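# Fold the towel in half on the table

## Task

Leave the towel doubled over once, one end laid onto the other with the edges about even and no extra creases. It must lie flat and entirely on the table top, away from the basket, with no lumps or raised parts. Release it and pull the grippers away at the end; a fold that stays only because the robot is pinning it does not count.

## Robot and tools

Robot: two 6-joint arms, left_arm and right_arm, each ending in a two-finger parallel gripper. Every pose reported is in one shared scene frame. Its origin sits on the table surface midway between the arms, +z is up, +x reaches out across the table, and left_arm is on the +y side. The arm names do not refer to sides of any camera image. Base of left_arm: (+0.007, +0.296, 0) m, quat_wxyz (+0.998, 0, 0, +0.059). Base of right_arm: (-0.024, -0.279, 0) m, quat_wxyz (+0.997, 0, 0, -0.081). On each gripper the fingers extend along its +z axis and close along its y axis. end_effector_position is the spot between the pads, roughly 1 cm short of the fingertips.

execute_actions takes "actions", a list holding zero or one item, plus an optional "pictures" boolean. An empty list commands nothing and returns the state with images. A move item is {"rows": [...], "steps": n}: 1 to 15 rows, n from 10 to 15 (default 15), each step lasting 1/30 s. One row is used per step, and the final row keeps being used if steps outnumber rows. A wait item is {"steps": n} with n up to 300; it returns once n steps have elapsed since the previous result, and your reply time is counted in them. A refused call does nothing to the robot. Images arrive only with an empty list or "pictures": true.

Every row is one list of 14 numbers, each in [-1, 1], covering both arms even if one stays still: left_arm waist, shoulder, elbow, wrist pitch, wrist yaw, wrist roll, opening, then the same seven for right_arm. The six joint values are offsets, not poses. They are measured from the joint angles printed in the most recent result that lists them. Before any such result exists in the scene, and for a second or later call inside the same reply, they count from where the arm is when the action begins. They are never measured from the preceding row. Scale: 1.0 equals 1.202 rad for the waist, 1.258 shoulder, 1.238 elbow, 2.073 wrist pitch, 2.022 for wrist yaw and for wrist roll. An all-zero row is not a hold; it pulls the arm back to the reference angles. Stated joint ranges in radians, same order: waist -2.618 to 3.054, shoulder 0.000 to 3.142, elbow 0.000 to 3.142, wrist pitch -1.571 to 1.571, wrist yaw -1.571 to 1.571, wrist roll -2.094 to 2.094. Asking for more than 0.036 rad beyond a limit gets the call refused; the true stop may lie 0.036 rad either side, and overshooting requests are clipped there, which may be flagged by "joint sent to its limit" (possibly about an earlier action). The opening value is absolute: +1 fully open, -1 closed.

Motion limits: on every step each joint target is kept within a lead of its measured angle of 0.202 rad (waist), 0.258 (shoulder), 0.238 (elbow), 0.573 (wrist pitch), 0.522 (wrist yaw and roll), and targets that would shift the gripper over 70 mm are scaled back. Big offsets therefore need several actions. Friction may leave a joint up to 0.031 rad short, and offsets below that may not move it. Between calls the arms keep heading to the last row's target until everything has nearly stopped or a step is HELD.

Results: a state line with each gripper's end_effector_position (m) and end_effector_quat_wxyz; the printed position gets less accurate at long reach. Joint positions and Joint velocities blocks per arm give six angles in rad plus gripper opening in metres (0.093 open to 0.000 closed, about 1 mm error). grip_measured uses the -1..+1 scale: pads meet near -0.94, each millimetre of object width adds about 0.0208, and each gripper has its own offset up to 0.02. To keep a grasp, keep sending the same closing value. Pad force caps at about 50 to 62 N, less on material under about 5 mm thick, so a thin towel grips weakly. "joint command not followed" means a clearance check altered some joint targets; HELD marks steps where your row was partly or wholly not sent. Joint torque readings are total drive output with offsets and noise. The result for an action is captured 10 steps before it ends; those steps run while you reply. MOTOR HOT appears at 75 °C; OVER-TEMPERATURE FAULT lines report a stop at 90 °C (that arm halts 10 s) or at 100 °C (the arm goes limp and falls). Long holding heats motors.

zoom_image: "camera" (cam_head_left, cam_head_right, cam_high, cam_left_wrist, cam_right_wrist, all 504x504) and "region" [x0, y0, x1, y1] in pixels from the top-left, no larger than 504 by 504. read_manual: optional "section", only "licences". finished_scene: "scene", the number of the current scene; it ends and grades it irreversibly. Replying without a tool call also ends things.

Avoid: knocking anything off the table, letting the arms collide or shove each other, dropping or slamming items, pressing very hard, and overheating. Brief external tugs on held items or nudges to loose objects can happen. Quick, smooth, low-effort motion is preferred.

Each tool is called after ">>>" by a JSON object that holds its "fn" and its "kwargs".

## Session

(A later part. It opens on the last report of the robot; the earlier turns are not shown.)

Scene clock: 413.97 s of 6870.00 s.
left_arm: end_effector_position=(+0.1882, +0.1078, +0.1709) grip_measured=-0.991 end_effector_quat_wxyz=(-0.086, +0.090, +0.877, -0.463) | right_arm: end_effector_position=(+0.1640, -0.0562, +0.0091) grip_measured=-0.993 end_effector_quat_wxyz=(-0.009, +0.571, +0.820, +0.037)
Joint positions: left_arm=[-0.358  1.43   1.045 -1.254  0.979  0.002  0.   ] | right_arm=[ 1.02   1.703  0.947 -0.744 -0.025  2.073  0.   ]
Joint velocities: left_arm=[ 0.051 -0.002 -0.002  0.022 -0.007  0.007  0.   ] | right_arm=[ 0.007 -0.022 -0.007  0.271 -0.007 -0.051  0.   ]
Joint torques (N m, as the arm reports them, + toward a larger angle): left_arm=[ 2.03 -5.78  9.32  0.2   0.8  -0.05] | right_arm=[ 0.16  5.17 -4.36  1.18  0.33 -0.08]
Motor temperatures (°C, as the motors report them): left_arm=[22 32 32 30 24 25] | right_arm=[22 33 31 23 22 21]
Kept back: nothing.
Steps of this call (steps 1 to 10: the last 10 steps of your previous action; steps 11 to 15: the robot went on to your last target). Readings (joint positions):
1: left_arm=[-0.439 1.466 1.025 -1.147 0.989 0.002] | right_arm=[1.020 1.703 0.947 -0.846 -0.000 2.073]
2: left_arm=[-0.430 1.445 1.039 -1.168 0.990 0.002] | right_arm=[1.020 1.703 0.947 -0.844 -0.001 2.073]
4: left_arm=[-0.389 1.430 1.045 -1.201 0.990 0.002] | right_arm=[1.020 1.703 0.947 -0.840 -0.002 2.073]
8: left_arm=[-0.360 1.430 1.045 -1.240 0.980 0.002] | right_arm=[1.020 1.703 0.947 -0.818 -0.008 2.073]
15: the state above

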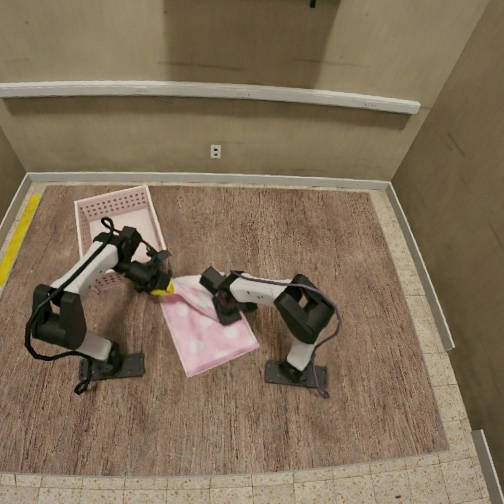

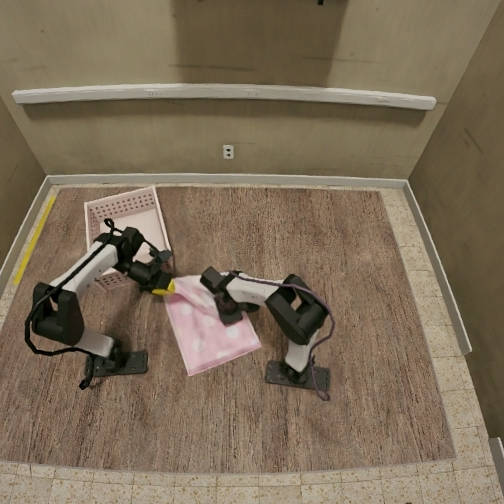

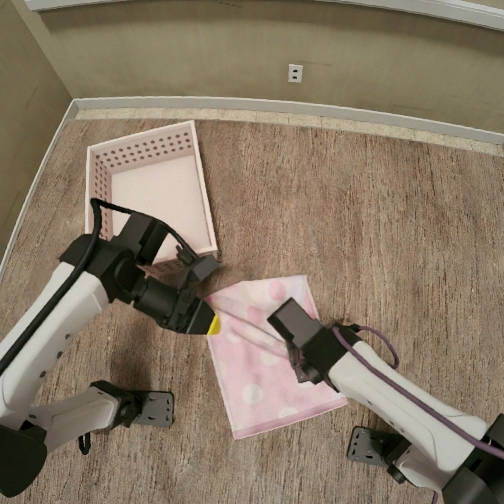

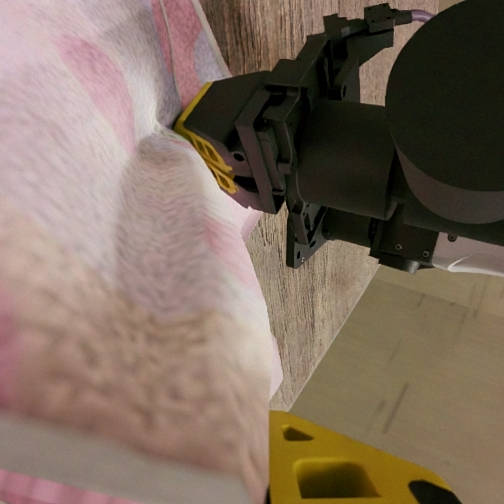

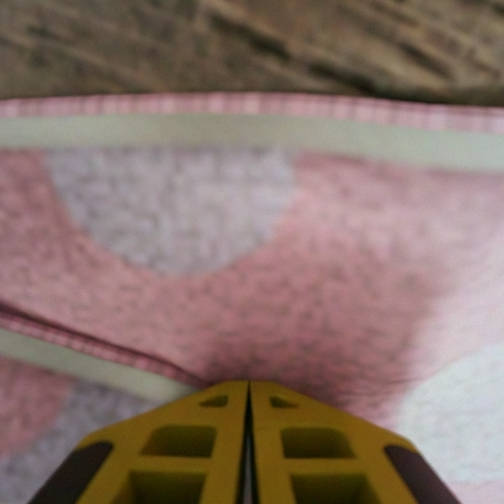

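>>> {"fn": "execute_actions", "kwargs": {"actions": [{"rows":[[0,0,0,0,0,0,-1,-0.02,0.16,-0.12,0.0,0.03,0,-1],[0,0,0,0,0,0,-1,-0.04,0.16,-0.12,-0.03,0.05,0,-1],[0,0,0,0,0,0,-1,-0.06,0.16,-0.12,-0.05,0.07,0,-1]],"steps":15}]}}

>>> {"fn": "execute_actions", "kwargs": {"actions": [{"steps":15}], "pictures": true}}

Scene clock: 414.50 s of 6870.00 s.
left_arm: end_effector_position=(+0.1890, +0.1088, +0.1704) grip_measured=-0.991 end_effector_quat_wxyz=(-0.085, +0.089, +0.878, -0.462) | right_arm: end_effector_position=(+0.1770, -0.0460, +0.0076) grip_measured=-0.993 end_effector_quat_wxyz=(-0.012, +0.576, +0.814, +0.073)
Joint positions: left_arm=[-0.354  1.43   1.045 -1.254  0.976  0.002  0.   ] | right_arm=[ 1.001  1.706  0.935 -0.657 -0.041  2.073  0.   ]
Joint velocities: left_arm=[ 0.017  0.007 -0.017 -0.022  0.007 -0.022  0.   ] | right_arm=[-0.09  -0.027  0.007 -0.007 -0.183 -0.051  0.   ]
Joint torques (N m, as the arm reports them, + toward a larger angle): left_arm=[-0.24 -4.78  7.07  0.26  0.63 -0.07] | right_arm=[-1.64  2.65 -0.42 -0.62  1.01 -0.09]
Motor temperatures (°C, as the motors report them): left_arm=[22 32 32 30 24 25] | right_arm=[22 33 31 23 22 21]
Steps of this call (steps 1 to 11: the robot went on to your last target; steps 12 to 16: the first 5 steps of this action). Readings (joint positions):
12: left_arm=[-0.350 1.430 1.045 -1.254 0.978 0.002] | right_arm=[1.019 1.703 0.935 -0.650 -0.038 2.073]
13: left_arm=[-0.351 1.430 1.045 -1.254 0.977 0.002] | right_arm=[1.016 1.703 0.935 -0.654 -0.038 2.073]
15: left_arm=[-0.354 1.430 1.045 -1.254 0.976 0.002] | right_arm=[1.006 1.704 0.935 -0.658 -0.037 2.073]
16: the state above

Scene clock: 415.00 s of 6870.00 s.
left_arm: end_effector_position=(+0.1890, +0.1088, +0.1704) grip_measured=-0.991 end_effector_quat_wxyz=(-0.085, +0.089, +0.878, -0.462) | right_arm: end_effector_position=(+0.1768, -0.0458, +0.0077) grip_measured=-0.993 end_effector_quat_wxyz=(-0.020, +0.579, +0.812, +0.074)
Joint positions: left_arm=[-0.354  1.43   1.045 -1.254  0.976  0.002  0.   ] | right_arm=[ 0.993  1.706  0.935 -0.657 -0.057  2.073  0.   ]
Joint velocities: left_arm=[-0.007 -0.007 -0.012  0.051  0.007  0.007  0.   ] | right_arm=[ 0.022  0.002 -0.022 -0.022 -0.051 -0.066  0.   ]
Joint torques (N m, as the arm reports them, + toward a larger angle): left_arm=[-0.3  -4.84  7.02  0.27  0.63 -0.08] | right_arm=[-1.91  2.79 -0.44 -0.59  0.98 -0.08]
Motor temperatures (°C, as the motors report them): left_arm=[22 32 32 30 24 25] | right_arm=[22 33 31 23 22 21]
Kept back: nothing.
Steps of this call (steps 1 to 10: the last 10 steps of your previous action; steps 11 to 15: the robot went on to your last target). Readings (joint positions):
1: left_arm=[-0.354 1.430 1.045 -1.254 0.976 0.002] | right_arm=[0.999 1.706 0.935 -0.657 -0.045 2.073]
2: left_arm=[-0.354 1.430 1.045 -1.254 0.976 0.002] | right_arm=[0.998 1.706 0.935 -0.657 -0.047 2.073]
4: left_arm=[-0.354 1.430 1.045 -1.254 0.976 0.002] | right_arm=[0.996 1.706 0.935 -0.657 -0.050 2.073]
8: left_arm=[-0.354 1.430 1.045 -1.254 0.976 0.002] | right_arm=[0.994 1.706 0.935 -0.657 -0.054 2.073]
15: the state above

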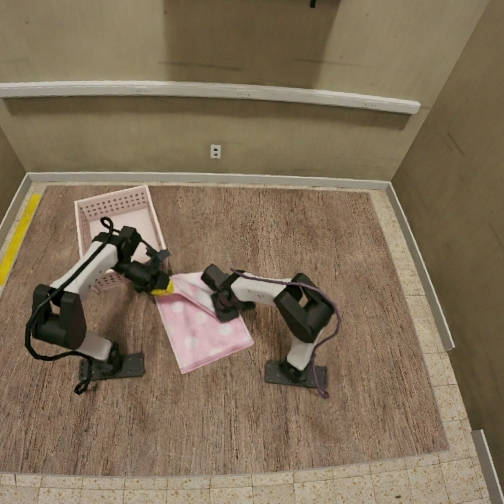

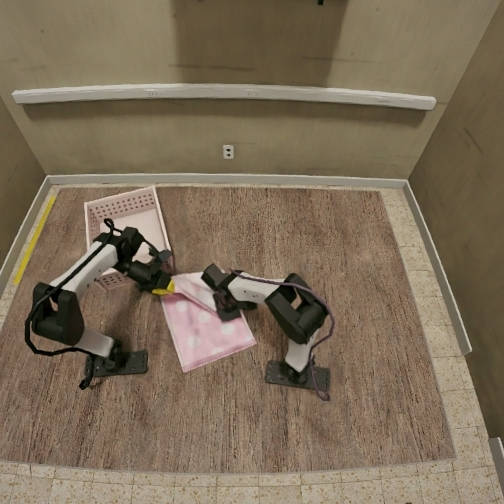

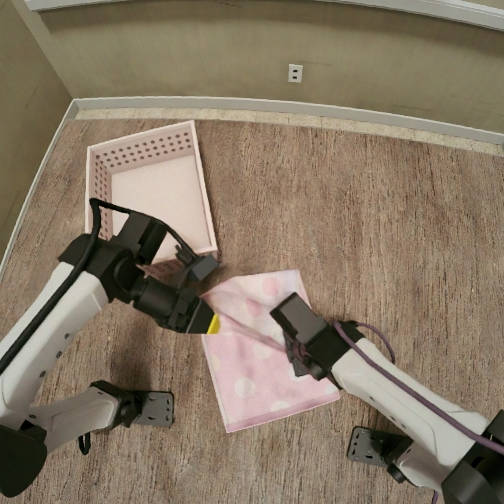

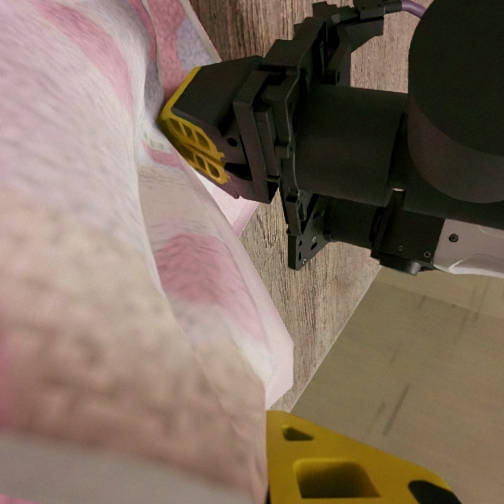

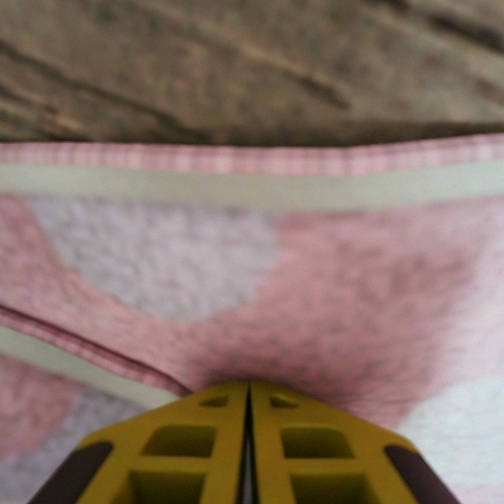

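Lift and look.

>>> {"fn": "execute_actions", "kwargs": {"actions": [{"rows":[[0,0,0,0,0,0,-1,0,-0.1,0.1,-0.1,0.03,0,-1],[0,0,0,0,0,0,-1,0,-0.1,0.1,-0.1,0.03,0,-1],[0,0,0,0,0,0,-1,0,-0.1,0.1,-0.1,0.03,0,-1],[0,0,0,0,0,0,-1,0,-0.1,0.12,-0.13,0.03,0,-0.2]],"steps":15}]}}

>>> {"fn": "execute_actions", "kwargs": {"actions": [{"steps":20}], "pictures": true}}

Scene clock: 415.50 s of 6870.00 s.
left_arm: end_effector_position=(+0.1890, +0.1088, +0.1704) grip_measured=-0.991 end_effector_quat_wxyz=(-0.085, +0.089, +0.878, -0.462) | right_arm: end_effector_position=(+0.1878, -0.0412, +0.0631) grip_measured=-0.531 end_effector_quat_wxyz=(-0.001, +0.578, +0.809, +0.106)
Joint positions: left_arm=[-0.354  1.43   1.045 -1.254  0.976  0.002  0.   ] | right_arm=[ 0.993  1.598  1.046 -0.807 -0.027  2.073  0.02 ]
Joint velocities: left_arm=[-0.002 -0.012  0.017 -0.051  0.007  0.007  0.   ] | right_arm=[-0.002 -0.403  0.545 -0.535  0.11  -0.007  0.421]
Joint torques (N m, as the arm reports them, + toward a larger angle): left_arm=[ 0.07 -4.73  7.01  0.27  0.6  -0.06] | right_arm=[ 0.15 -5.48  6.39  0.38  0.18 -0.08]
Motor temperatures (°C, as the motors report them): left_arm=[22 32 32 30 24 25] | right_arm=[22 33 31 23 22 21]
Steps of this call (steps 1 to 10: the robot went on to your last target; steps 11 to 15: the first 5 steps of this action). Readings (joint positions):
11: left_arm=[-0.354 1.430 1.045 -1.254 0.976 0.002] | right_arm=[0.993 1.689 0.957 -0.687 -0.057 2.073]
12: left_arm=[-0.354 1.430 1.045 -1.254 0.976 0.002] | right_arm=[0.993 1.666 0.979 -0.729 -0.047 2.073]
14: left_arm=[-0.354 1.430 1.045 -1.254 0.976 0.002] | right_arm=[0.993 1.615 1.025 -0.784 -0.033 2.073]
15: the state above

Scene clock: 416.17 s of 6870.00 s.
left_arm: end_effector_position=(+0.1890, +0.1088, +0.1704) grip_measured=-0.991 end_effector_quat_wxyz=(-0.085, +0.089, +0.878, -0.462) | right_arm: end_effector_position=(+0.1784, -0.0560, +0.0706) grip_measured=-0.203 end_effector_quat_wxyz=(+0.004, +0.580, +0.811, +0.073)
Joint positions: left_arm=[-0.354  1.43   1.045 -1.254  0.976  0.002  0.   ] | right_arm=[ 0.993  1.581  1.072 -0.916 -0.009  2.073  0.035]
Joint velocities: left_arm=[ 0.027 -0.002 -0.022  0.037 -0.051 -0.007  0.   ] | right_arm=[-0.002 -0.012 -0.012  0.051  0.022  0.051 -0.   ]
Joint torques (N m, as the arm reports them, + toward a larger angle): left_arm=[ 0.05 -4.79  7.12  0.27  0.61 -0.07] | right_arm=[ 0.15 -5.95  6.99  0.52  0.23 -0.09]
Motor temperatures (°C, as the motors report them): left_arm=[22 32 32 30 24 25] | right_arm=[22 33 31 23 22 21]
Kept back: nothing.
Steps of this call (steps 1 to 10: the last 10 steps of your previous action; steps 11 to 20: the robot went on to your last target). Readings (joint positions):
1: left_arm=[-0.354 1.430 1.045 -1.254 0.976 0.002] | right_arm=[0.993 1.587 1.061 -0.822 -0.023 2.073]
2: left_arm=[-0.354 1.430 1.045 -1.254 0.976 0.002] | right_arm=[0.993 1.582 1.069 -0.834 -0.020 2.073]
4: left_arm=[-0.354 1.430 1.045 -1.254 0.976 0.002] | right_arm=[0.993 1.581 1.072 -0.857 -0.016 2.073]
8: left_arm=[-0.354 1.430 1.045 -1.254 0.976 0.002] | right_arm=[0.993 1.581 1.072 -0.896 -0.012 2.073]
20: the state above

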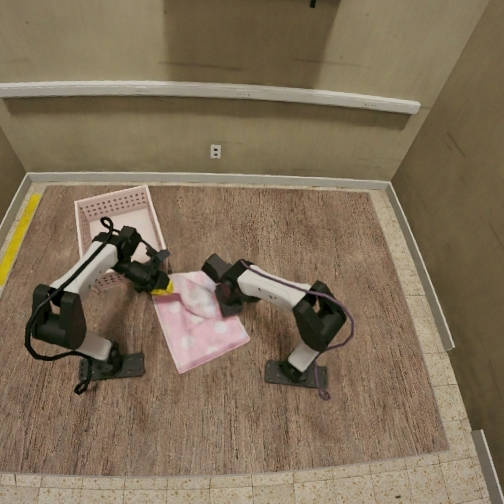

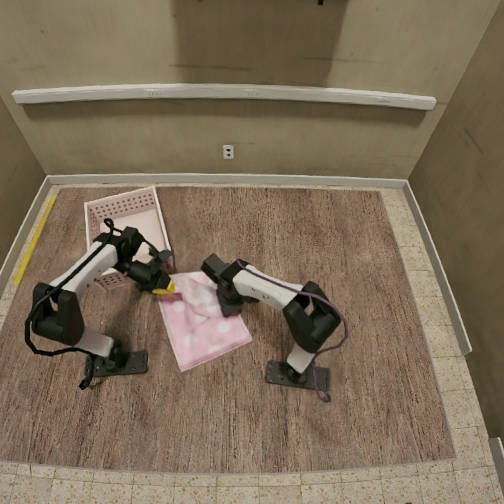

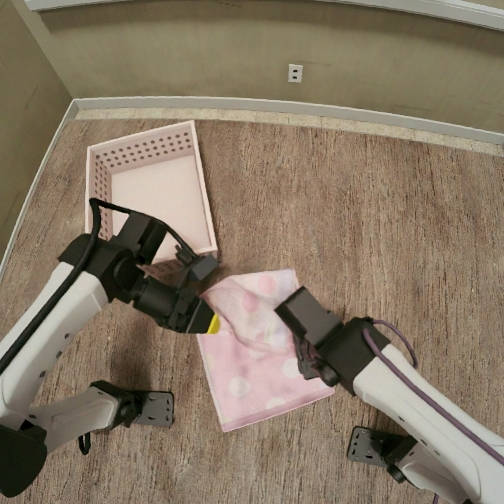

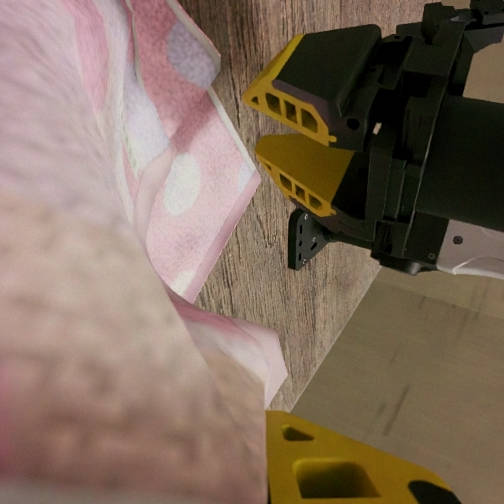

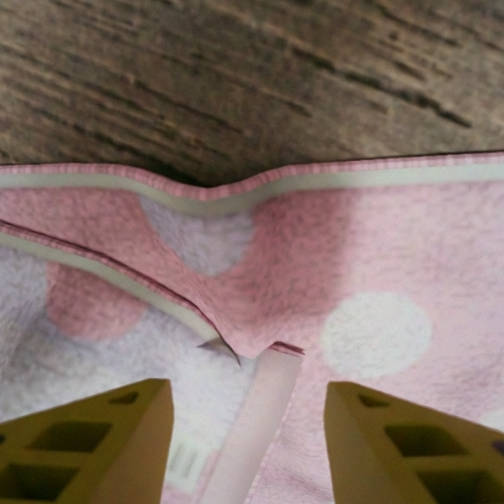

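>>> {"fn": "execute_actions", "kwargs": {"actions": [{"rows":[[-0.03,0.03,-0.02,0.03,0,0,-1,0,0.02,0.03,-0.03,0,0,-0.2],[-0.06,0.06,-0.04,0.06,0,0,-1,0,0.04,0.05,-0.05,0,0,-0.2],[-0.08,0.09,-0.06,0.1,0,0,-1,0.03,0.06,0.07,-0.078,0,0,-0.2]],"steps":15}]}}

>>> {"fn": "execute_actions", "kwargs": {"actions": [{"steps":25}], "pictures": true}}

Scene clock: 418.33 s of 6870.00 s.
left_arm: end_effector_position=(+0.1865, +0.0909, +0.1454) grip_measured=-0.991 end_effector_quat_wxyz=(-0.103, +0.123, +0.874, -0.458) | right_arm: end_effector_position=(+0.1700, -0.0573, +0.0679) grip_measured=-0.203 end_effector_quat_wxyz=(-0.001, +0.574, +0.818, +0.031)
Joint positions: left_arm=[-0.433  1.504  1.009 -1.146  0.976  0.002  0.   ] | right_arm=[ 1.011  1.634  1.124 -1.    -0.008  2.073  0.035]
Joint velocities: left_arm=[-0.388  0.667 -0.359  0.535 -0.007 -0.066  0.   ] | right_arm=[ 0.217  0.305  0.183 -0.315  0.007  0.066 -0.   ]
Joint torques (N m, as the arm reports them, + toward a larger angle): left_arm=[ 0.64 -5.55  5.61  0.31  0.59 -0.06] | right_arm=[ 0.49 -5.82  7.64  0.08  0.1  -0.08]
Motor temperatures (°C, as the motors report them): left_arm=[22 32 32 30 24 25] | right_arm=[22 33 31 23 22 21]
Steps of this call (steps 1 to 15: the robot went on to your last target; steps 16 to 60: nothing new was sent; steps 61 to 65: the first 5 steps of this action). Readings (joint positions):
61: left_arm=[-0.358 1.433 1.045 -1.249 0.975 0.002] | right_arm=[0.993 1.583 1.074 -0.923 -0.009 2.073]
62: left_arm=[-0.371 1.440 1.042 -1.232 0.975 0.002] | right_arm=[0.993 1.590 1.083 -0.941 -0.009 2.073]
64: left_arm=[-0.416 1.480 1.021 -1.170 0.976 0.002] | right_arm=[1.004 1.621 1.115 -0.988 -0.008 2.073]
65: the state above

Scene clock: 419.17 s of 6870.00 s.
left_arm: end_effector_position=(+0.1922, +0.0859, +0.1298) grip_measured=-0.991 end_effector_quat_wxyz=(-0.099, +0.133, +0.873, -0.458) | right_arm: end_effector_position=(+0.1577, -0.0663, +0.0650) grip_measured=-0.203 end_effector_quat_wxyz=(-0.005, +0.570, +0.822, -0.006)
Joint positions: left_arm=[-0.446  1.543  0.983 -1.063  0.974  0.002  0.   ] | right_arm=[ 1.023  1.647  1.128 -1.065 -0.008  2.073  0.035]
Joint velocities: left_arm=[-0.012 -0.002 -0.002 -0.095  0.007 -0.007  0.   ] | right_arm=[-0.012 -0.017  0.017 -0.051 -0.007 -0.066 -0.   ]
Joint torques (N m, as the arm reports them, + toward a larger angle): left_arm=[-0.38 -5.69  5.86  0.45  0.61 -0.06] | right_arm=[ 0.63 -5.48  8.02  0.1   0.11 -0.07]
Motor temperatures (°C, as the motors report them): left_arm=[22 32 32 30 24 25] | right_arm=[22 33 31 23 22 21]
Kept back: nothing.
Steps of this call (steps 1 to 10: the last 10 steps of your previous action; steps 11 to 25: the robot went on to your last target). Readings (joint positions):
1: left_arm=[-0.442 1.523 0.998 -1.128 0.976 0.002] | right_arm=[1.018 1.641 1.128 -1.010 -0.008 2.073]
2: left_arm=[-0.445 1.536 0.989 -1.115 0.975 0.002] | right_arm=[1.022 1.645 1.128 -1.019 -0.008 2.073]
4: left_arm=[-0.446 1.543 0.983 -1.098 0.974 0.002] | right_arm=[1.023 1.647 1.128 -1.037 -0.008 2.073]
8: left_arm=[-0.446 1.543 0.983 -1.076 0.974 0.002] | right_arm=[1.023 1.647 1.128 -1.055 -0.008 2.073]
25: the state above

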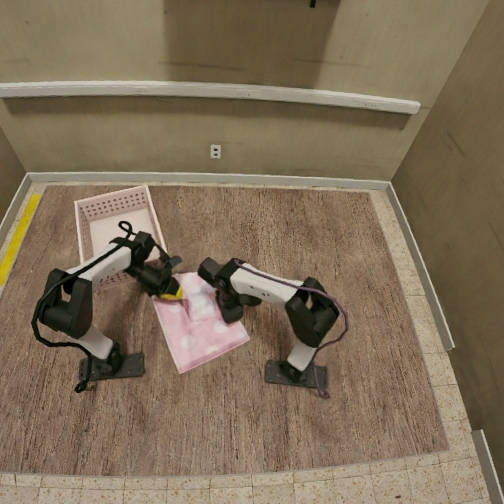

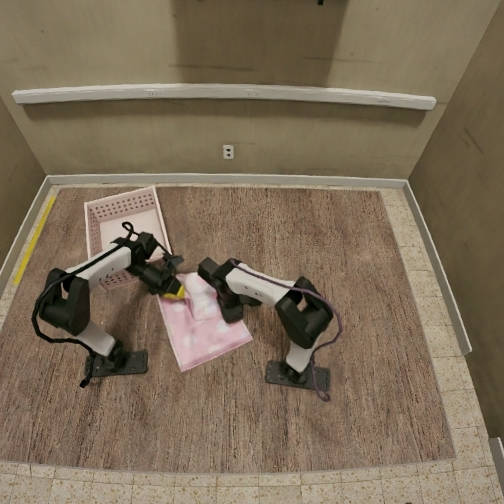

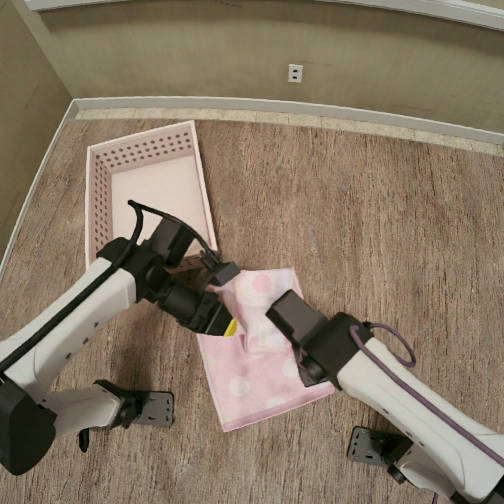

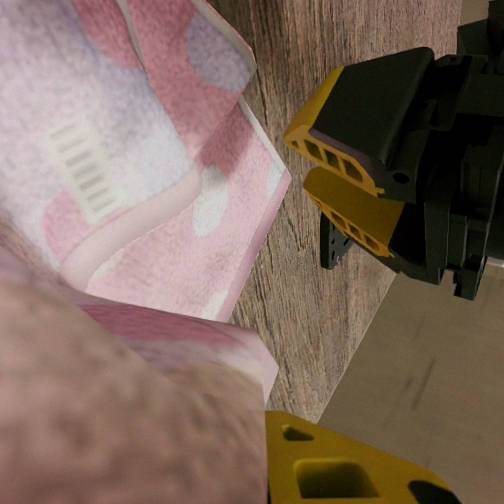

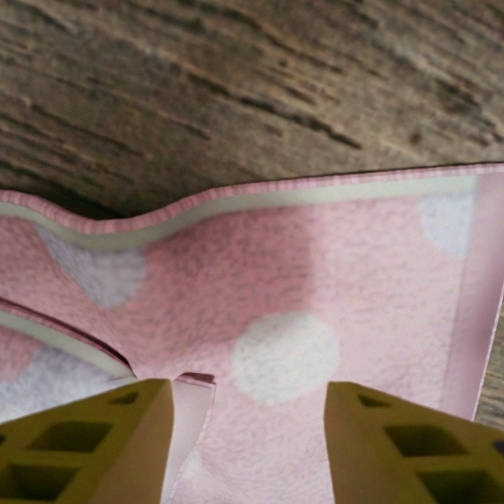

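>>> {"fn": "zoom_image", "kwargs": {"camera": "cam_left_wrist", "region": [120, 60, 280, 220]}}

Region (120, 60, 280, 220) of cam_left_wrist's 504x504 image, scaled by 3.150, with more detail than that image has.

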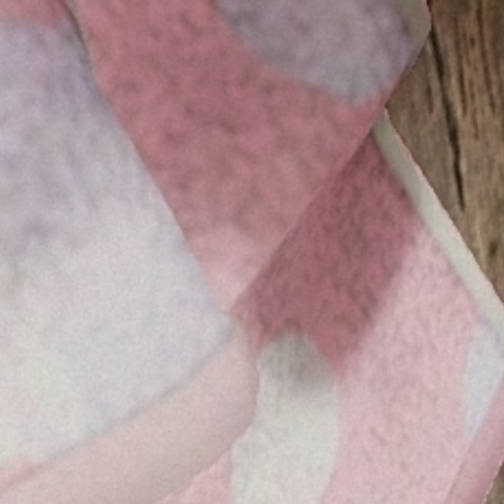

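>>> {"fn": "execute_actions", "kwargs": {"actions": [{"rows":[[0,0,0,0,0,0,-1,0,0.01,-0.02,0.04,0,0,-0.2],[0,0,0,0,0,0,-1,0,0.02,-0.04,0.07,0,0,-0.2],[0,0,0,0,0,0,-1,0,0.03,-0.06,0.09,0,0,-0.2],[0,0,0,0,0,0,-1,0,0.04,-0.08,0.11,0,0,-0.2],[0,0,0,0,0,0,-1,0,0.05,-0.1,0.125,0,0,-0.2],[0,0,0,0,0,0,-1,0,0.055,-0.11,0.125,0,0,-0.2],[0,0,0,0,0,0,-1,0,0.06,-0.12,0.125,0,0,-0.2],[0,0,0,0,0,0,-1,0,0.07,-0.13,0.125,0,0,-0.2],[0,0,0,0,0,0,-1,0,0.08,-0.14,0.125,0,0,-0.2],[0,0,0,0,0,0,-1,0,0.09,-0.155,0.125,0,0,-0.2]],"steps":15}]}}

>>> {"fn": "execute_actions", "kwargs": {"actions": [{"steps":15}]}}

Scene clock: 421.17 s of 6870.00 s.
left_arm: end_effector_position=(+0.1922, +0.0859, +0.1298) grip_measured=-0.991 end_effector_quat_wxyz=(-0.098, +0.133, +0.873, -0.458) | right_arm: end_effector_position=(+0.1657, -0.0570, +0.0477) grip_measured=-0.203 end_effector_quat_wxyz=(-0.002, +0.570, +0.822, +0.022)
Joint positions: left_arm=[-0.446  1.543  0.983 -1.063  0.974  0.002  0.   ] | right_arm=[ 1.023  1.664  1.074 -0.938 -0.008  2.073  0.035]
Joint velocities: left_arm=[ 0.002  0.002 -0.007  0.007 -0.037 -0.022  0.   ] | right_arm=[ 0.017  0.335 -0.613  0.96  -0.081 -0.007 -0.   ]
Joint torques (N m, as the arm reports them, + toward a larger angle): left_arm=[ 0.   -5.7   6.93  0.29  0.59 -0.07] | right_arm=[ 0.15 -4.23  3.4   0.16  0.11 -0.08]
Motor temperatures (°C, as the motors report them): left_arm=[22 32 32 30 24 25] | right_arm=[22 33 32 23 22 21]
Steps of this call (steps 1 to 15: the robot went on to your last target; steps 16 to 55: nothing new was sent; steps 56 to 60: the first 5 steps of this action). Readings (joint positions):
56: left_arm=[-0.446 1.543 0.983 -1.063 0.974 0.002] | right_arm=[1.023 1.647 1.128 -1.058 -0.008 2.073]
57: left_arm=[-0.446 1.543 0.983 -1.063 0.974 0.002] | right_arm=[1.023 1.647 1.122 -1.036 -0.008 2.073]
59: left_arm=[-0.446 1.543 0.983 -1.063 0.974 0.002] | right_arm=[1.023 1.655 1.095 -0.973 -0.008 2.073]
60: the state above

Scene clock: 421.67 s of 6870.00 s.
left_arm: end_effector_position=(+0.1922, +0.0859, +0.1298) grip_measured=-0.991 end_effector_quat_wxyz=(-0.098, +0.133, +0.873, -0.458) | right_arm: end_effector_position=(+0.1575, -0.0665, +0.0108) grip_measured=-0.203 end_effector_quat_wxyz=(-0.005, +0.570, +0.822, -0.005)
Joint positions: left_arm=[-0.446  1.543  0.983 -1.063  0.974  0.002  0.   ] | right_arm=[ 1.023  1.725  0.984 -0.84  -0.008  2.073  0.035]
Joint velocities: left_arm=[-0.012  0.007  0.007  0.051  0.022 -0.022  0.   ] | right_arm=[-0.007  0.007  0.017 -0.081 -0.007 -0.007 -0.   ]
Joint torques (N m, as the arm reports them, + toward a larger angle): left_arm=[ 0.08 -5.76  6.9   0.29  0.58 -0.07] | right_arm=[ 0.16 -3.64  1.81  0.62  0.11 -0.07]
Motor temperatures (°C, as the motors report them): left_arm=[22 32 32 30 24 25] | right_arm=[22 33 31 23 22 21]
Kept back: nothing.
Steps of this call (steps 1 to 10: the last 10 steps of your previous action; steps 11 to 15: the robot went on to your last target). Readings (joint positions):
1: left_arm=[-0.446 1.543 0.983 -1.063 0.974 0.002] | right_arm=[1.023 1.677 1.053 -0.909 -0.008 2.073]
2: left_arm=[-0.446 1.543 0.983 -1.063 0.974 0.002] | right_arm=[1.023 1.692 1.033 -0.887 -0.008 2.073]
4: left_arm=[-0.446 1.543 0.983 -1.063 0.974 0.002] | right_arm=[1.023 1.720 0.997 -0.861 -0.008 2.073]
8: left_arm=[-0.446 1.543 0.983 -1.063 0.974 0.002] | right_arm=[1.023 1.725 0.984 -0.840 -0.008 2.073]
15: the state above

>>> {"fn": "execute_actions", "kwargs": {"actions": [{"rows":[[0,0,0,0,0,0,-1,-0.016,0.017,-0.05,0,0,-0.01,-0.2],[0,0,0,0,0,0,-1,-0.031,0.003,-0.064,0,0,-0.02,-0.2],[0,0,0,0,0,0,-1,-0.047,-0.01,-0.078,0,0,-0.03,-0.2],[0,0,0,0,0,0,-1,-0.063,-0.024,-0.093,0,0,-0.04,-0.2],[0,0,0,0,0,0,-1,-0.078,-0.037,-0.107,0,0,-0.05,-0.2],[0,0,0,0,0,0,-1,-0.094,-0.05,-0.122,0,0,-0.06,-0.2],[0,0,0,0,0,0,-1,-0.11,-0.064,-0.136,0,0,-0.07,-0.2],[0,0,0,0,0,0,-1,-0.125,-0.077,-0.151,0,0,-0.08,-0.2],[0,0,0,0,0,0,-1,-0.141,-0.091,-0.165,0,0,-0.09,-0.2],[0,0,0,0,0,0,-1,-0.157,-0.104,-0.18,0,0,-0.1,-0.2],[0,0,0,0,0,0,-1,-0.172,-0.118,-0.194,0,0,-0.11,-0.2],[0,0,0,0,0,0,-1,-0.188,-0.131,-0.209,0,0,-0.112,-0.2]],"steps":15}]}}

>>> {"fn": "execute_actions", "kwargs": {"actions": [{"steps":20}]}}

Scene clock: 422.57 s of 6870.00 s.
left_arm: end_effector_position=(+0.1922, +0.0859, +0.1298) grip_measured=-0.991 end_effector_quat_wxyz=(-0.098, +0.133, +0.873, -0.458) | right_arm: end_effector_position=(+0.1590, -0.0760, +0.0105) grip_measured=-0.203 end_effector_quat_wxyz=(-0.016, +0.571, +0.821, +0.006)
Joint positions: left_arm=[-0.446  1.543  0.983 -1.063  0.974  0.002  0.   ] | right_arm=[ 0.98   1.69   0.941 -0.816 -0.034  2.033  0.035]
Joint velocities: left_arm=[-0.002  0.022  0.002 -0.051  0.007 -0.022  0.   ] | right_arm=[-0.496 -0.432 -0.491  0.095 -0.125 -0.359 -0.001]
Joint torques (N m, as the arm reports them, + toward a larger angle): left_arm=[ 0.04 -5.69  6.83  0.29  0.6  -0.06] | right_arm=[-1.41 -5.02  0.88 -0.25  0.51 -0.14]
Motor temperatures (°C, as the motors report them): left_arm=[22 32 32 30 24 25] | right_arm=[22 33 31 23 22 21]
Steps of this call (steps 1 to 15: the robot went on to your last target; steps 16 to 22: nothing new was sent; steps 23 to 27: the first 5 steps of this action). Readings (joint positions):
23: left_arm=[-0.446 1.543 0.983 -1.063 0.974 0.002] | right_arm=[1.022 1.725 0.982 -0.840 -0.009 2.071]
24: left_arm=[-0.446 1.543 0.983 -1.063 0.974 0.002] | right_arm=[1.017 1.722 0.979 -0.837 -0.013 2.065]
26: left_arm=[-0.446 1.543 0.983 -1.063 0.974 0.002] | right_arm=[0.997 1.703 0.957 -0.822 -0.029 2.045]
27: the state above

Scene clock: 423.23 s of 6870.00 s.
left_arm: end_effector_position=(+0.1922, +0.0859, +0.1298) grip_measured=-0.991 end_effector_quat_wxyz=(-0.098, +0.133, +0.873, -0.458) | right_arm: end_effector_position=(+0.1600, -0.1314, +0.0101) grip_measured=-0.203 end_effector_quat_wxyz=(-0.019, +0.571, +0.821, +0.013)
Joint positions: left_arm=[-0.446  1.543  0.983 -1.063  0.974  0.002  0.   ] | right_arm=[ 0.809  1.547  0.788 -0.8   -0.045  1.862  0.035]
Joint velocities: left_arm=[-0.002 -0.007 -0.012 -0.037 -0.007 -0.022  0.   ] | right_arm=[ 0.017 -0.007  0.012  0.007  0.037 -0.037  0.001]
Joint torques (N m, as the arm reports them, + toward a larger angle): left_arm=[ 0.05 -5.76  6.85  0.3   0.6  -0.07] | right_arm=[-0.73 -3.83  0.73 -0.1   0.4  -0.21]
Motor temperatures (°C, as the motors report them): left_arm=[22 32 32 30 24 25] | right_arm=[22 33 31 23 22 21]
Kept back: nothing.
Steps of this call (steps 1 to 10: the last 10 steps of your previous action; steps 11 to 20: the robot went on to your last target). Readings (joint positions):
1: left_arm=[-0.446 1.543 0.983 -1.063 0.974 0.002] | right_arm=[0.961 1.675 0.923 -0.811 -0.037 2.018]
2: left_arm=[-0.446 1.543 0.983 -1.063 0.974 0.002] | right_arm=[0.940 1.658 0.905 -0.807 -0.040 2.003]
4: left_arm=[-0.446 1.543 0.983 -1.063 0.974 0.002] | right_arm=[0.898 1.625 0.869 -0.804 -0.042 1.970]
8: left_arm=[-0.446 1.543 0.983 -1.063 0.974 0.002] | right_arm=[0.824 1.561 0.801 -0.800 -0.044 1.906]
20: the state above

>>> {"fn": "execute_actions", "kwargs": {"actions": [{"rows":[[0,0,0,0,0,0,-1,0,-0.03,0.08,-0.08,0.02,0,-0.2],[0,0,0,0,0,0,-1,0,-0.04,0.12,-0.12,0.02,0,-0.2],[0,0,0,0,0,0,-1,0,-0.04,0.14,-0.12,0.02,0,-0.2],[0,0,0,0,0,0,-1,0.03,-0.02,0.18,-0.125,0.025,0.02,-0.2],[0,0,0,0,0,0,-1,0.05,0.02,0.22,-0.125,0.025,0.04,-0.2],[0,0,0,0,0,0,-1,0.075,0.05,0.26,-0.125,0.025,0.045,-0.2],[0,0,0,0,0,0,-1,0.075,0.08,0.29,-0.125,0.025,0.045,-0.2]],"steps":15}]}}

>>> {"fn": "execute_actions", "kwargs": {"actions": [{"steps":25}], "pictures": true}}

Scene clock: 423.97 s of 6870.00 s.
left_arm: end_effector_position=(+0.1922, +0.0859, +0.1298) grip_measured=-0.991 end_effector_quat_wxyz=(-0.098, +0.133, +0.873, -0.458) | right_arm: end_effector_position=(+0.1722, -0.1228, +0.0491) grip_measured=-0.203 end_effector_quat_wxyz=(-0.008, +0.572, +0.820, +0.007)
Joint positions: left_arm=[-0.446  1.543  0.983 -1.063  0.974  0.002  0.   ] | right_arm=[ 0.824  1.539  0.951 -0.975 -0.02   1.879  0.035]
Joint velocities: left_arm=[-0.007 -0.007  0.002  0.007 -0.066 -0.037  0.   ] | right_arm=[ 0.398  0.193  1.375 -0.725  0.198  0.388  0.   ]
Joint torques (N m, as the arm reports them, + toward a larger angle): left_arm=[ 0.07 -5.76  6.89  0.29  0.6  -0.07] | right_arm=[ 1.84 -3.41  7.61  0.58  0.09 -0.02]
Motor temperatures (°C, as the motors report them): left_arm=[22 32 32 30 24 25] | right_arm=[22 33 31 23 22 21]
Steps of this call (steps 1 to 15: the robot went on to your last target; steps 16 to 17: nothing new was sent; steps 18 to 22: the first 5 steps of this action). Readings (joint positions):
18: left_arm=[-0.446 1.543 0.983 -1.063 0.974 0.002] | right_arm=[0.809 1.545 0.803 -0.824 -0.043 1.860]
19: left_arm=[-0.446 1.543 0.983 -1.063 0.974 0.002] | right_arm=[0.809 1.542 0.832 -0.871 -0.038 1.860]
21: left_arm=[-0.446 1.543 0.983 -1.063 0.974 0.002] | right_arm=[0.813 1.534 0.905 -0.947 -0.027 1.866]
22: the state above

Scene clock: 424.80 s of 6870.00 s.
left_arm: end_effector_position=(+0.1922, +0.0859, +0.1298) grip_measured=-0.991 end_effector_quat_wxyz=(-0.098, +0.133, +0.873, -0.458) | right_arm: end_effector_position=(+0.1874, -0.0875, +0.0681) grip_measured=-0.203 end_effector_quat_wxyz=(-0.002, +0.570, +0.822, +0.009)
Joint positions: left_arm=[-0.446  1.543  0.983 -1.063  0.974  0.002  0.   ] | right_arm=[ 0.896  1.638  1.131 -1.047 -0.007  1.946  0.035]
Joint velocities: left_arm=[ 0.007  0.017  0.002 -0.022 -0.051  0.007  0.   ] | right_arm=[-0.032  0.012  0.012 -0.066 -0.022  0.022  0.   ]
Joint torques (N m, as the arm reports them, + toward a larger angle): left_arm=[ 0.05 -5.74  6.89  0.3   0.58 -0.06] | right_arm=[ 0.36 -5.41  7.05  0.18  0.23  0.  ]
Motor temperatures (°C, as the motors report them): left_arm=[22 32 32 30 24 25] | right_arm=[22 33 31 23 22 21]
Kept back: nothing.
Steps of this call (steps 1 to 10: the last 10 steps of your previous action; steps 11 to 25: the robot went on to your last target). Readings (joint positions):
1: left_arm=[-0.446 1.543 0.983 -1.063 0.974 0.002] | right_arm=[0.842 1.552 1.002 -0.996 -0.014 1.893]
2: left_arm=[-0.446 1.543 0.983 -1.063 0.974 0.002] | right_arm=[0.863 1.573 1.054 -1.009 -0.012 1.904]
4: left_arm=[-0.446 1.543 0.983 -1.063 0.974 0.002] | right_arm=[0.890 1.612 1.120 -1.004 -0.012 1.918]
8: left_arm=[-0.446 1.543 0.983 -1.063 0.974 0.002] | right_arm=[0.896 1.636 1.131 -1.021 -0.010 1.934]
25: the state above

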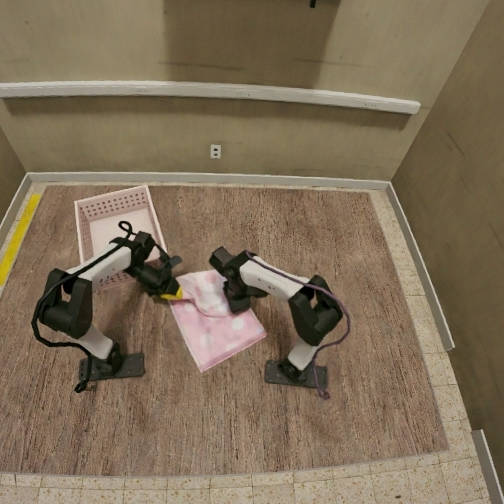

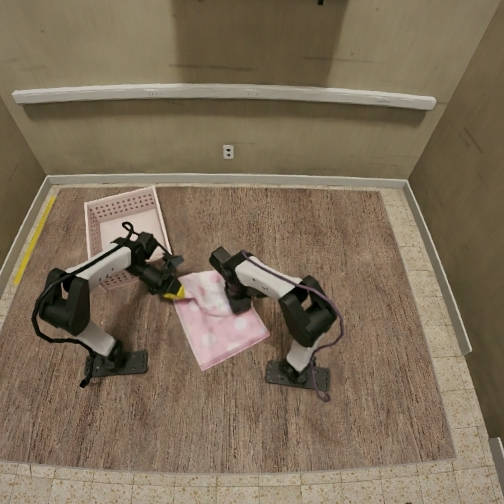

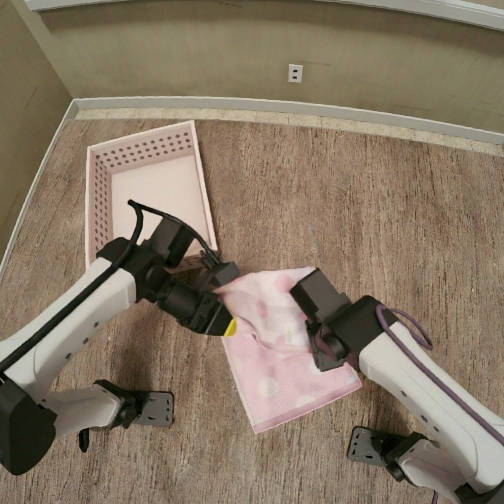

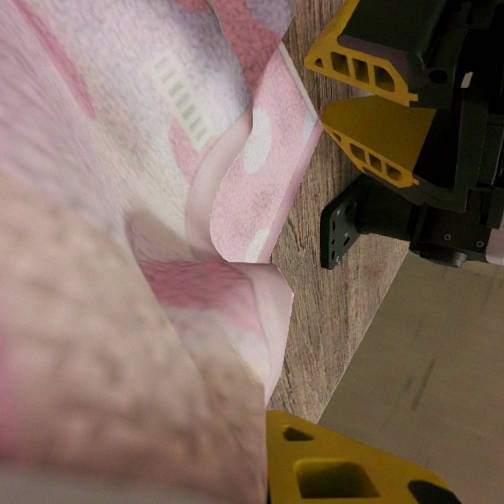

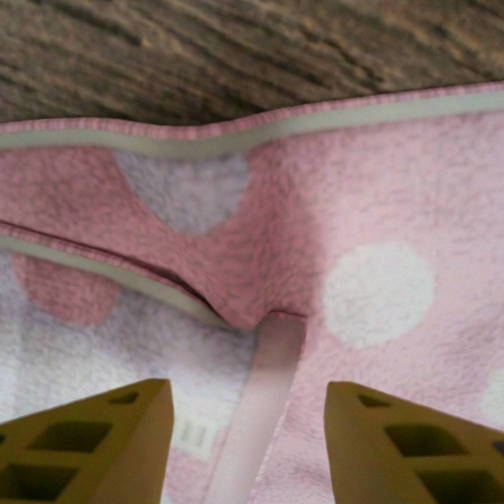

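>>> {"fn": "execute_actions", "kwargs": {"actions": [{"rows":[[0,0,0,0,0,0,-1,0,-0.03,-0.05,0.105,0,0,-0.2],[0,0,0,0,0,0,-1,0,-0.03,-0.1,0.105,0,0,-0.2],[0,0,0,0,0,0,-1,0,-0.03,-0.1,0.105,0,0,-0.2],[0,0,0,0,0,0,-1,0,-0.03,-0.1,0.105,0,0,-0.2],[0,0,0,0,0,0,-1,0,-0.03,-0.1,0.105,0,0,-0.2],[0,0,0,0,0,0,-1,0,-0.03,-0.1,0.105,0,0,-0.2],[0,0,0,0,0,0,-1,0,-0.03,-0.1,0.105,0,0,-0.2],[0,0,0,0,0,0,-1,0,0,-0.1,0.105,0,0,-0.2],[0,0,0,0,0,0,-1,0,0.02,-0.1,0.105,0,0,-0.2],[0,0,0,0,0,0,-1,0,0.04,-0.1,0.105,0,0,-0.2],[0,0,0,0,0,0,-1,0,0.06,-0.1,0.105,0,0,-0.2],[0,0,0,0,0,0,-1,0,0.07,-0.1,0.105,0,0,-0.2]],"steps":15}]}}

>>> {"fn": "execute_actions", "kwargs": {"actions": [{"steps":25}], "pictures": true}}

Scene clock: 425.77 s of 6870.00 s.
left_arm: end_effector_position=(+0.1922, +0.0859, +0.1298) grip_measured=-0.991 end_effector_quat_wxyz=(-0.098, +0.133, +0.873, -0.458) | right_arm: end_effector_position=(+0.1909, -0.0844, +0.0516) grip_measured=-0.203 end_effector_quat_wxyz=(+0.006, +0.569, +0.821, +0.041)
Joint positions: left_arm=[-0.446  1.543  0.983 -1.063  0.974  0.002  0.   ] | right_arm=[ 0.896  1.616  1.037 -0.909 -0.007  1.946  0.035]
Joint velocities: left_arm=[-0.007 -0.012 -0.012 -0.081 -0.037 -0.022  0.   ] | right_arm=[-0.007  0.007 -0.369  0.33  -0.066  0.051 -0.   ]
Joint torques (N m, as the arm reports them, + toward a larger angle): left_arm=[ 0.03 -5.76  6.87  0.28  0.6  -0.06] | right_arm=[ 0.17 -7.24  5.43  0.76  0.11 -0.08]
Motor temperatures (°C, as the motors report them): left_arm=[22 32 32 30 24 25] | right_arm=[22 33 31 23 22 21]
Steps of this call (steps 1 to 15: the robot went on to your last target; steps 16 to 24: nothing new was sent; steps 25 to 29: the first 5 steps of this action). Readings (joint positions):
25: left_arm=[-0.446 1.543 0.983 -1.063 0.974 0.002] | right_arm=[0.896 1.633 1.120 -1.020 -0.007 1.946]
26: left_arm=[-0.446 1.543 0.983 -1.063 0.974 0.002] | right_arm=[0.896 1.624 1.096 -0.975 -0.007 1.946]
28: left_arm=[-0.446 1.543 0.983 -1.063 0.974 0.002] | right_arm=[0.896 1.616 1.051 -0.922 -0.007 1.946]
29: the state above

Scene clock: 426.60 s of 6870.00 s.
left_arm: end_effector_position=(+0.1922, +0.0859, +0.1298) grip_measured=-0.991 end_effector_quat_wxyz=(-0.098, +0.133, +0.873, -0.458) | right_arm: end_effector_position=(+0.1927, -0.0827, +0.0199) grip_measured=-0.203 end_effector_quat_wxyz=(-0.001, +0.570, +0.822, +0.013)
Joint positions: left_arm=[-0.446  1.543  0.983 -1.063  0.974  0.002  0.   ] | right_arm=[ 0.896  1.723  1.022 -0.844 -0.007  1.946  0.035]
Joint velocities: left_arm=[-0.007  0.002 -0.017  0.022 -0.081 -0.037  0.   ] | right_arm=[-0.012  0.012 -0.012 -0.037  0.022  0.095  0.001]
Joint torques (N m, as the arm reports them, + toward a larger angle): left_arm=[ 0.03 -5.72  6.91  0.3   0.58 -0.06] | right_arm=[ 0.15 -6.35  4.45  0.5   0.11 -0.08]
Motor temperatures (°C, as the motors report them): left_arm=[22 32 32 30 24 25] | right_arm=[22 33 31 23 22 21]
Kept back: nothing.
Steps of this call (steps 1 to 10: the last 10 steps of your previous action; steps 11 to 25: the robot went on to your last target). Readings (joint positions):
1: left_arm=[-0.446 1.543 0.983 -1.063 0.974 0.002] | right_arm=[0.896 1.616 1.027 -0.899 -0.007 1.946]
2: left_arm=[-0.446 1.543 0.983 -1.063 0.974 0.002] | right_arm=[0.896 1.616 1.022 -0.892 -0.007 1.946]
4: left_arm=[-0.446 1.543 0.983 -1.063 0.974 0.002] | right_arm=[0.896 1.623 1.022 -0.877 -0.007 1.946]
8: left_arm=[-0.446 1.543 0.983 -1.063 0.974 0.002] | right_arm=[0.896 1.694 1.022 -0.851 -0.007 1.946]
25: the state above

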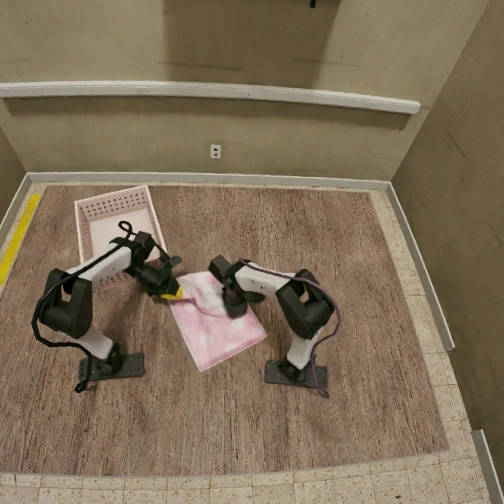

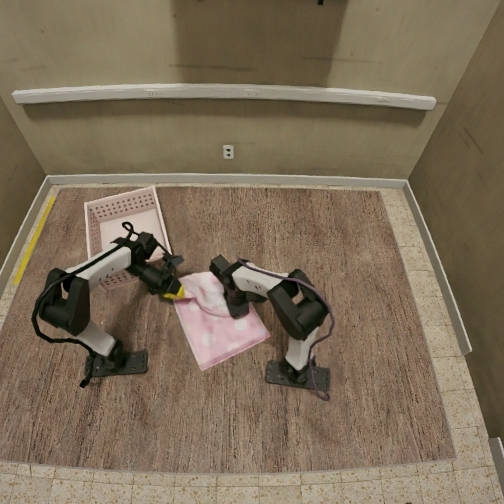

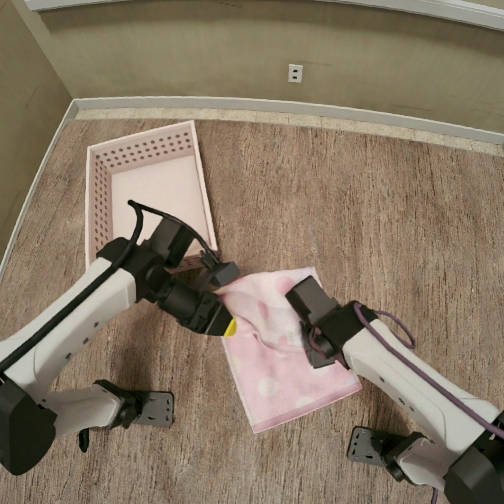

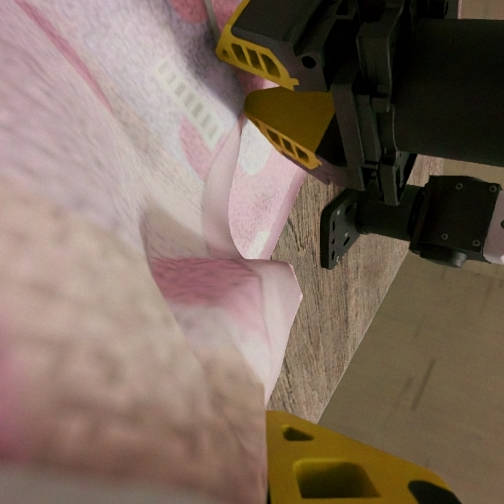

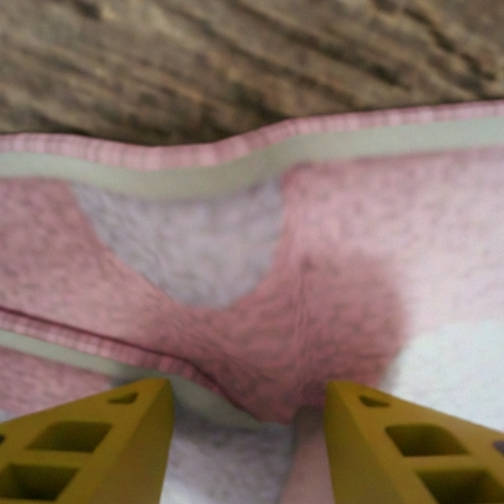

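>>> {"fn": "execute_actions", "kwargs": {"actions": [{"rows":[[0,0,0,0,0,0,-1,0,-0.1,0,0,0,0,-0.2],[0,0,0,0,0,0,-1,0,-0.15,0,0,0,0,-0.2],[0,0,0,0,0,0,-1,0,-0.2,0,0,0,0,-0.2],[0,0,0,0,0,0,-1,0,-0.25,0,0,0,0,-1]],"steps":15}]}}

>>> {"fn": "execute_actions", "kwargs": {"actions": [{"steps":20}]}}

Scene clock: 427.20 s of 6870.00 s.
left_arm: end_effector_position=(+0.1922, +0.0859, +0.1298) grip_measured=-0.991 end_effector_quat_wxyz=(-0.098, +0.133, +0.873, -0.458) | right_arm: end_effector_position=(+0.2014, -0.0748, +0.0805) grip_measured=-0.652 end_effector_quat_wxyz=(+0.024, +0.565, +0.816, +0.118)
Joint positions: left_arm=[-0.446  1.543  0.983 -1.063  0.974  0.002  0.   ] | right_arm=[ 0.896  1.499  1.015 -0.844 -0.007  1.946  0.014]
Joint velocities: left_arm=[ 0.007 -0.012 -0.002 -0.037  0.066 -0.037  0.   ] | right_arm=[ 0.017 -1.829 -0.002  0.11  -0.051 -0.007 -0.421]
Joint torques (N m, as the arm reports them, + toward a larger angle): left_arm=[ 0.1  -5.7   6.88  0.3   0.59 -0.06] | right_arm=[ 0.16 -3.61  6.87  0.65  0.12 -0.09]
Motor temperatures (°C, as the motors report them): left_arm=[22 32 32 30 24 25] | right_arm=[22 33 31 23 22 21]
Steps of this call (steps 1 to 13: the robot went on to your last target; steps 14 to 18: the first 5 steps of this action). Readings (joint positions):
14: left_arm=[-0.446 1.543 0.983 -1.063 0.974 0.002] | right_arm=[0.896 1.710 1.021 -0.843 -0.007 1.946]
15: left_arm=[-0.446 1.543 0.983 -1.063 0.974 0.002] | right_arm=[0.896 1.679 1.017 -0.845 -0.007 1.946]
17: left_arm=[-0.446 1.543 0.983 -1.063 0.974 0.002] | right_arm=[0.896 1.564 1.015 -0.846 -0.007 1.946]
18: the state above

Scene clock: 427.87 s of 6870.00 s.
left_arm: end_effector_position=(+0.1922, +0.0859, +0.1298) grip_measured=-0.991 end_effector_quat_wxyz=(-0.098, +0.133, +0.873, -0.458) | right_arm: end_effector_position=(+0.2047, -0.0719, +0.1120) grip_measured=-0.992 end_effector_quat_wxyz=(+0.037, +0.561, +0.809, +0.172)
Joint positions: left_arm=[-0.446  1.543  0.983 -1.063  0.974  0.002  0.   ] | right_arm=[ 0.896  1.398  1.022 -0.841 -0.007  1.946  0.   ]
Joint velocities: left_arm=[-0.012 -0.002  0.002  0.022 -0.037  0.022  0.   ] | right_arm=[-0.042  0.012 -0.012 -0.007  0.007  0.007  0.   ]
Joint torques (N m, as the arm reports them, + toward a larger angle): left_arm=[ 0.08 -5.71  6.9   0.29  0.59 -0.05] | right_arm=[ 0.16 -3.89  6.63  1.07  0.11 -0.09]
Motor temperatures (°C, as the motors report them): left_arm=[22 32 32 30 24 25] | right_arm=[22 33 31 23 22 21]
Kept back: nothing.
Steps of this call (steps 1 to 10: the last 10 steps of your previous action; steps 11 to 20: the robot went on to your last target). Readings (joint positions):
1: left_arm=[-0.446 1.543 0.983 -1.063 0.974 0.002] | right_arm=[0.896 1.445 1.016 -0.841 -0.007 1.946]
2: left_arm=[-0.446 1.543 0.983 -1.063 0.974 0.002] | right_arm=[0.896 1.412 1.020 -0.841 -0.007 1.946]
4: left_arm=[-0.446 1.543 0.983 -1.063 0.974 0.002] | right_arm=[0.896 1.392 1.022 -0.839 -0.007 1.946]
8: left_arm=[-0.446 1.543 0.983 -1.063 0.974 0.002] | right_arm=[0.896 1.398 1.022 -0.841 -0.007 1.946]
20: the state above


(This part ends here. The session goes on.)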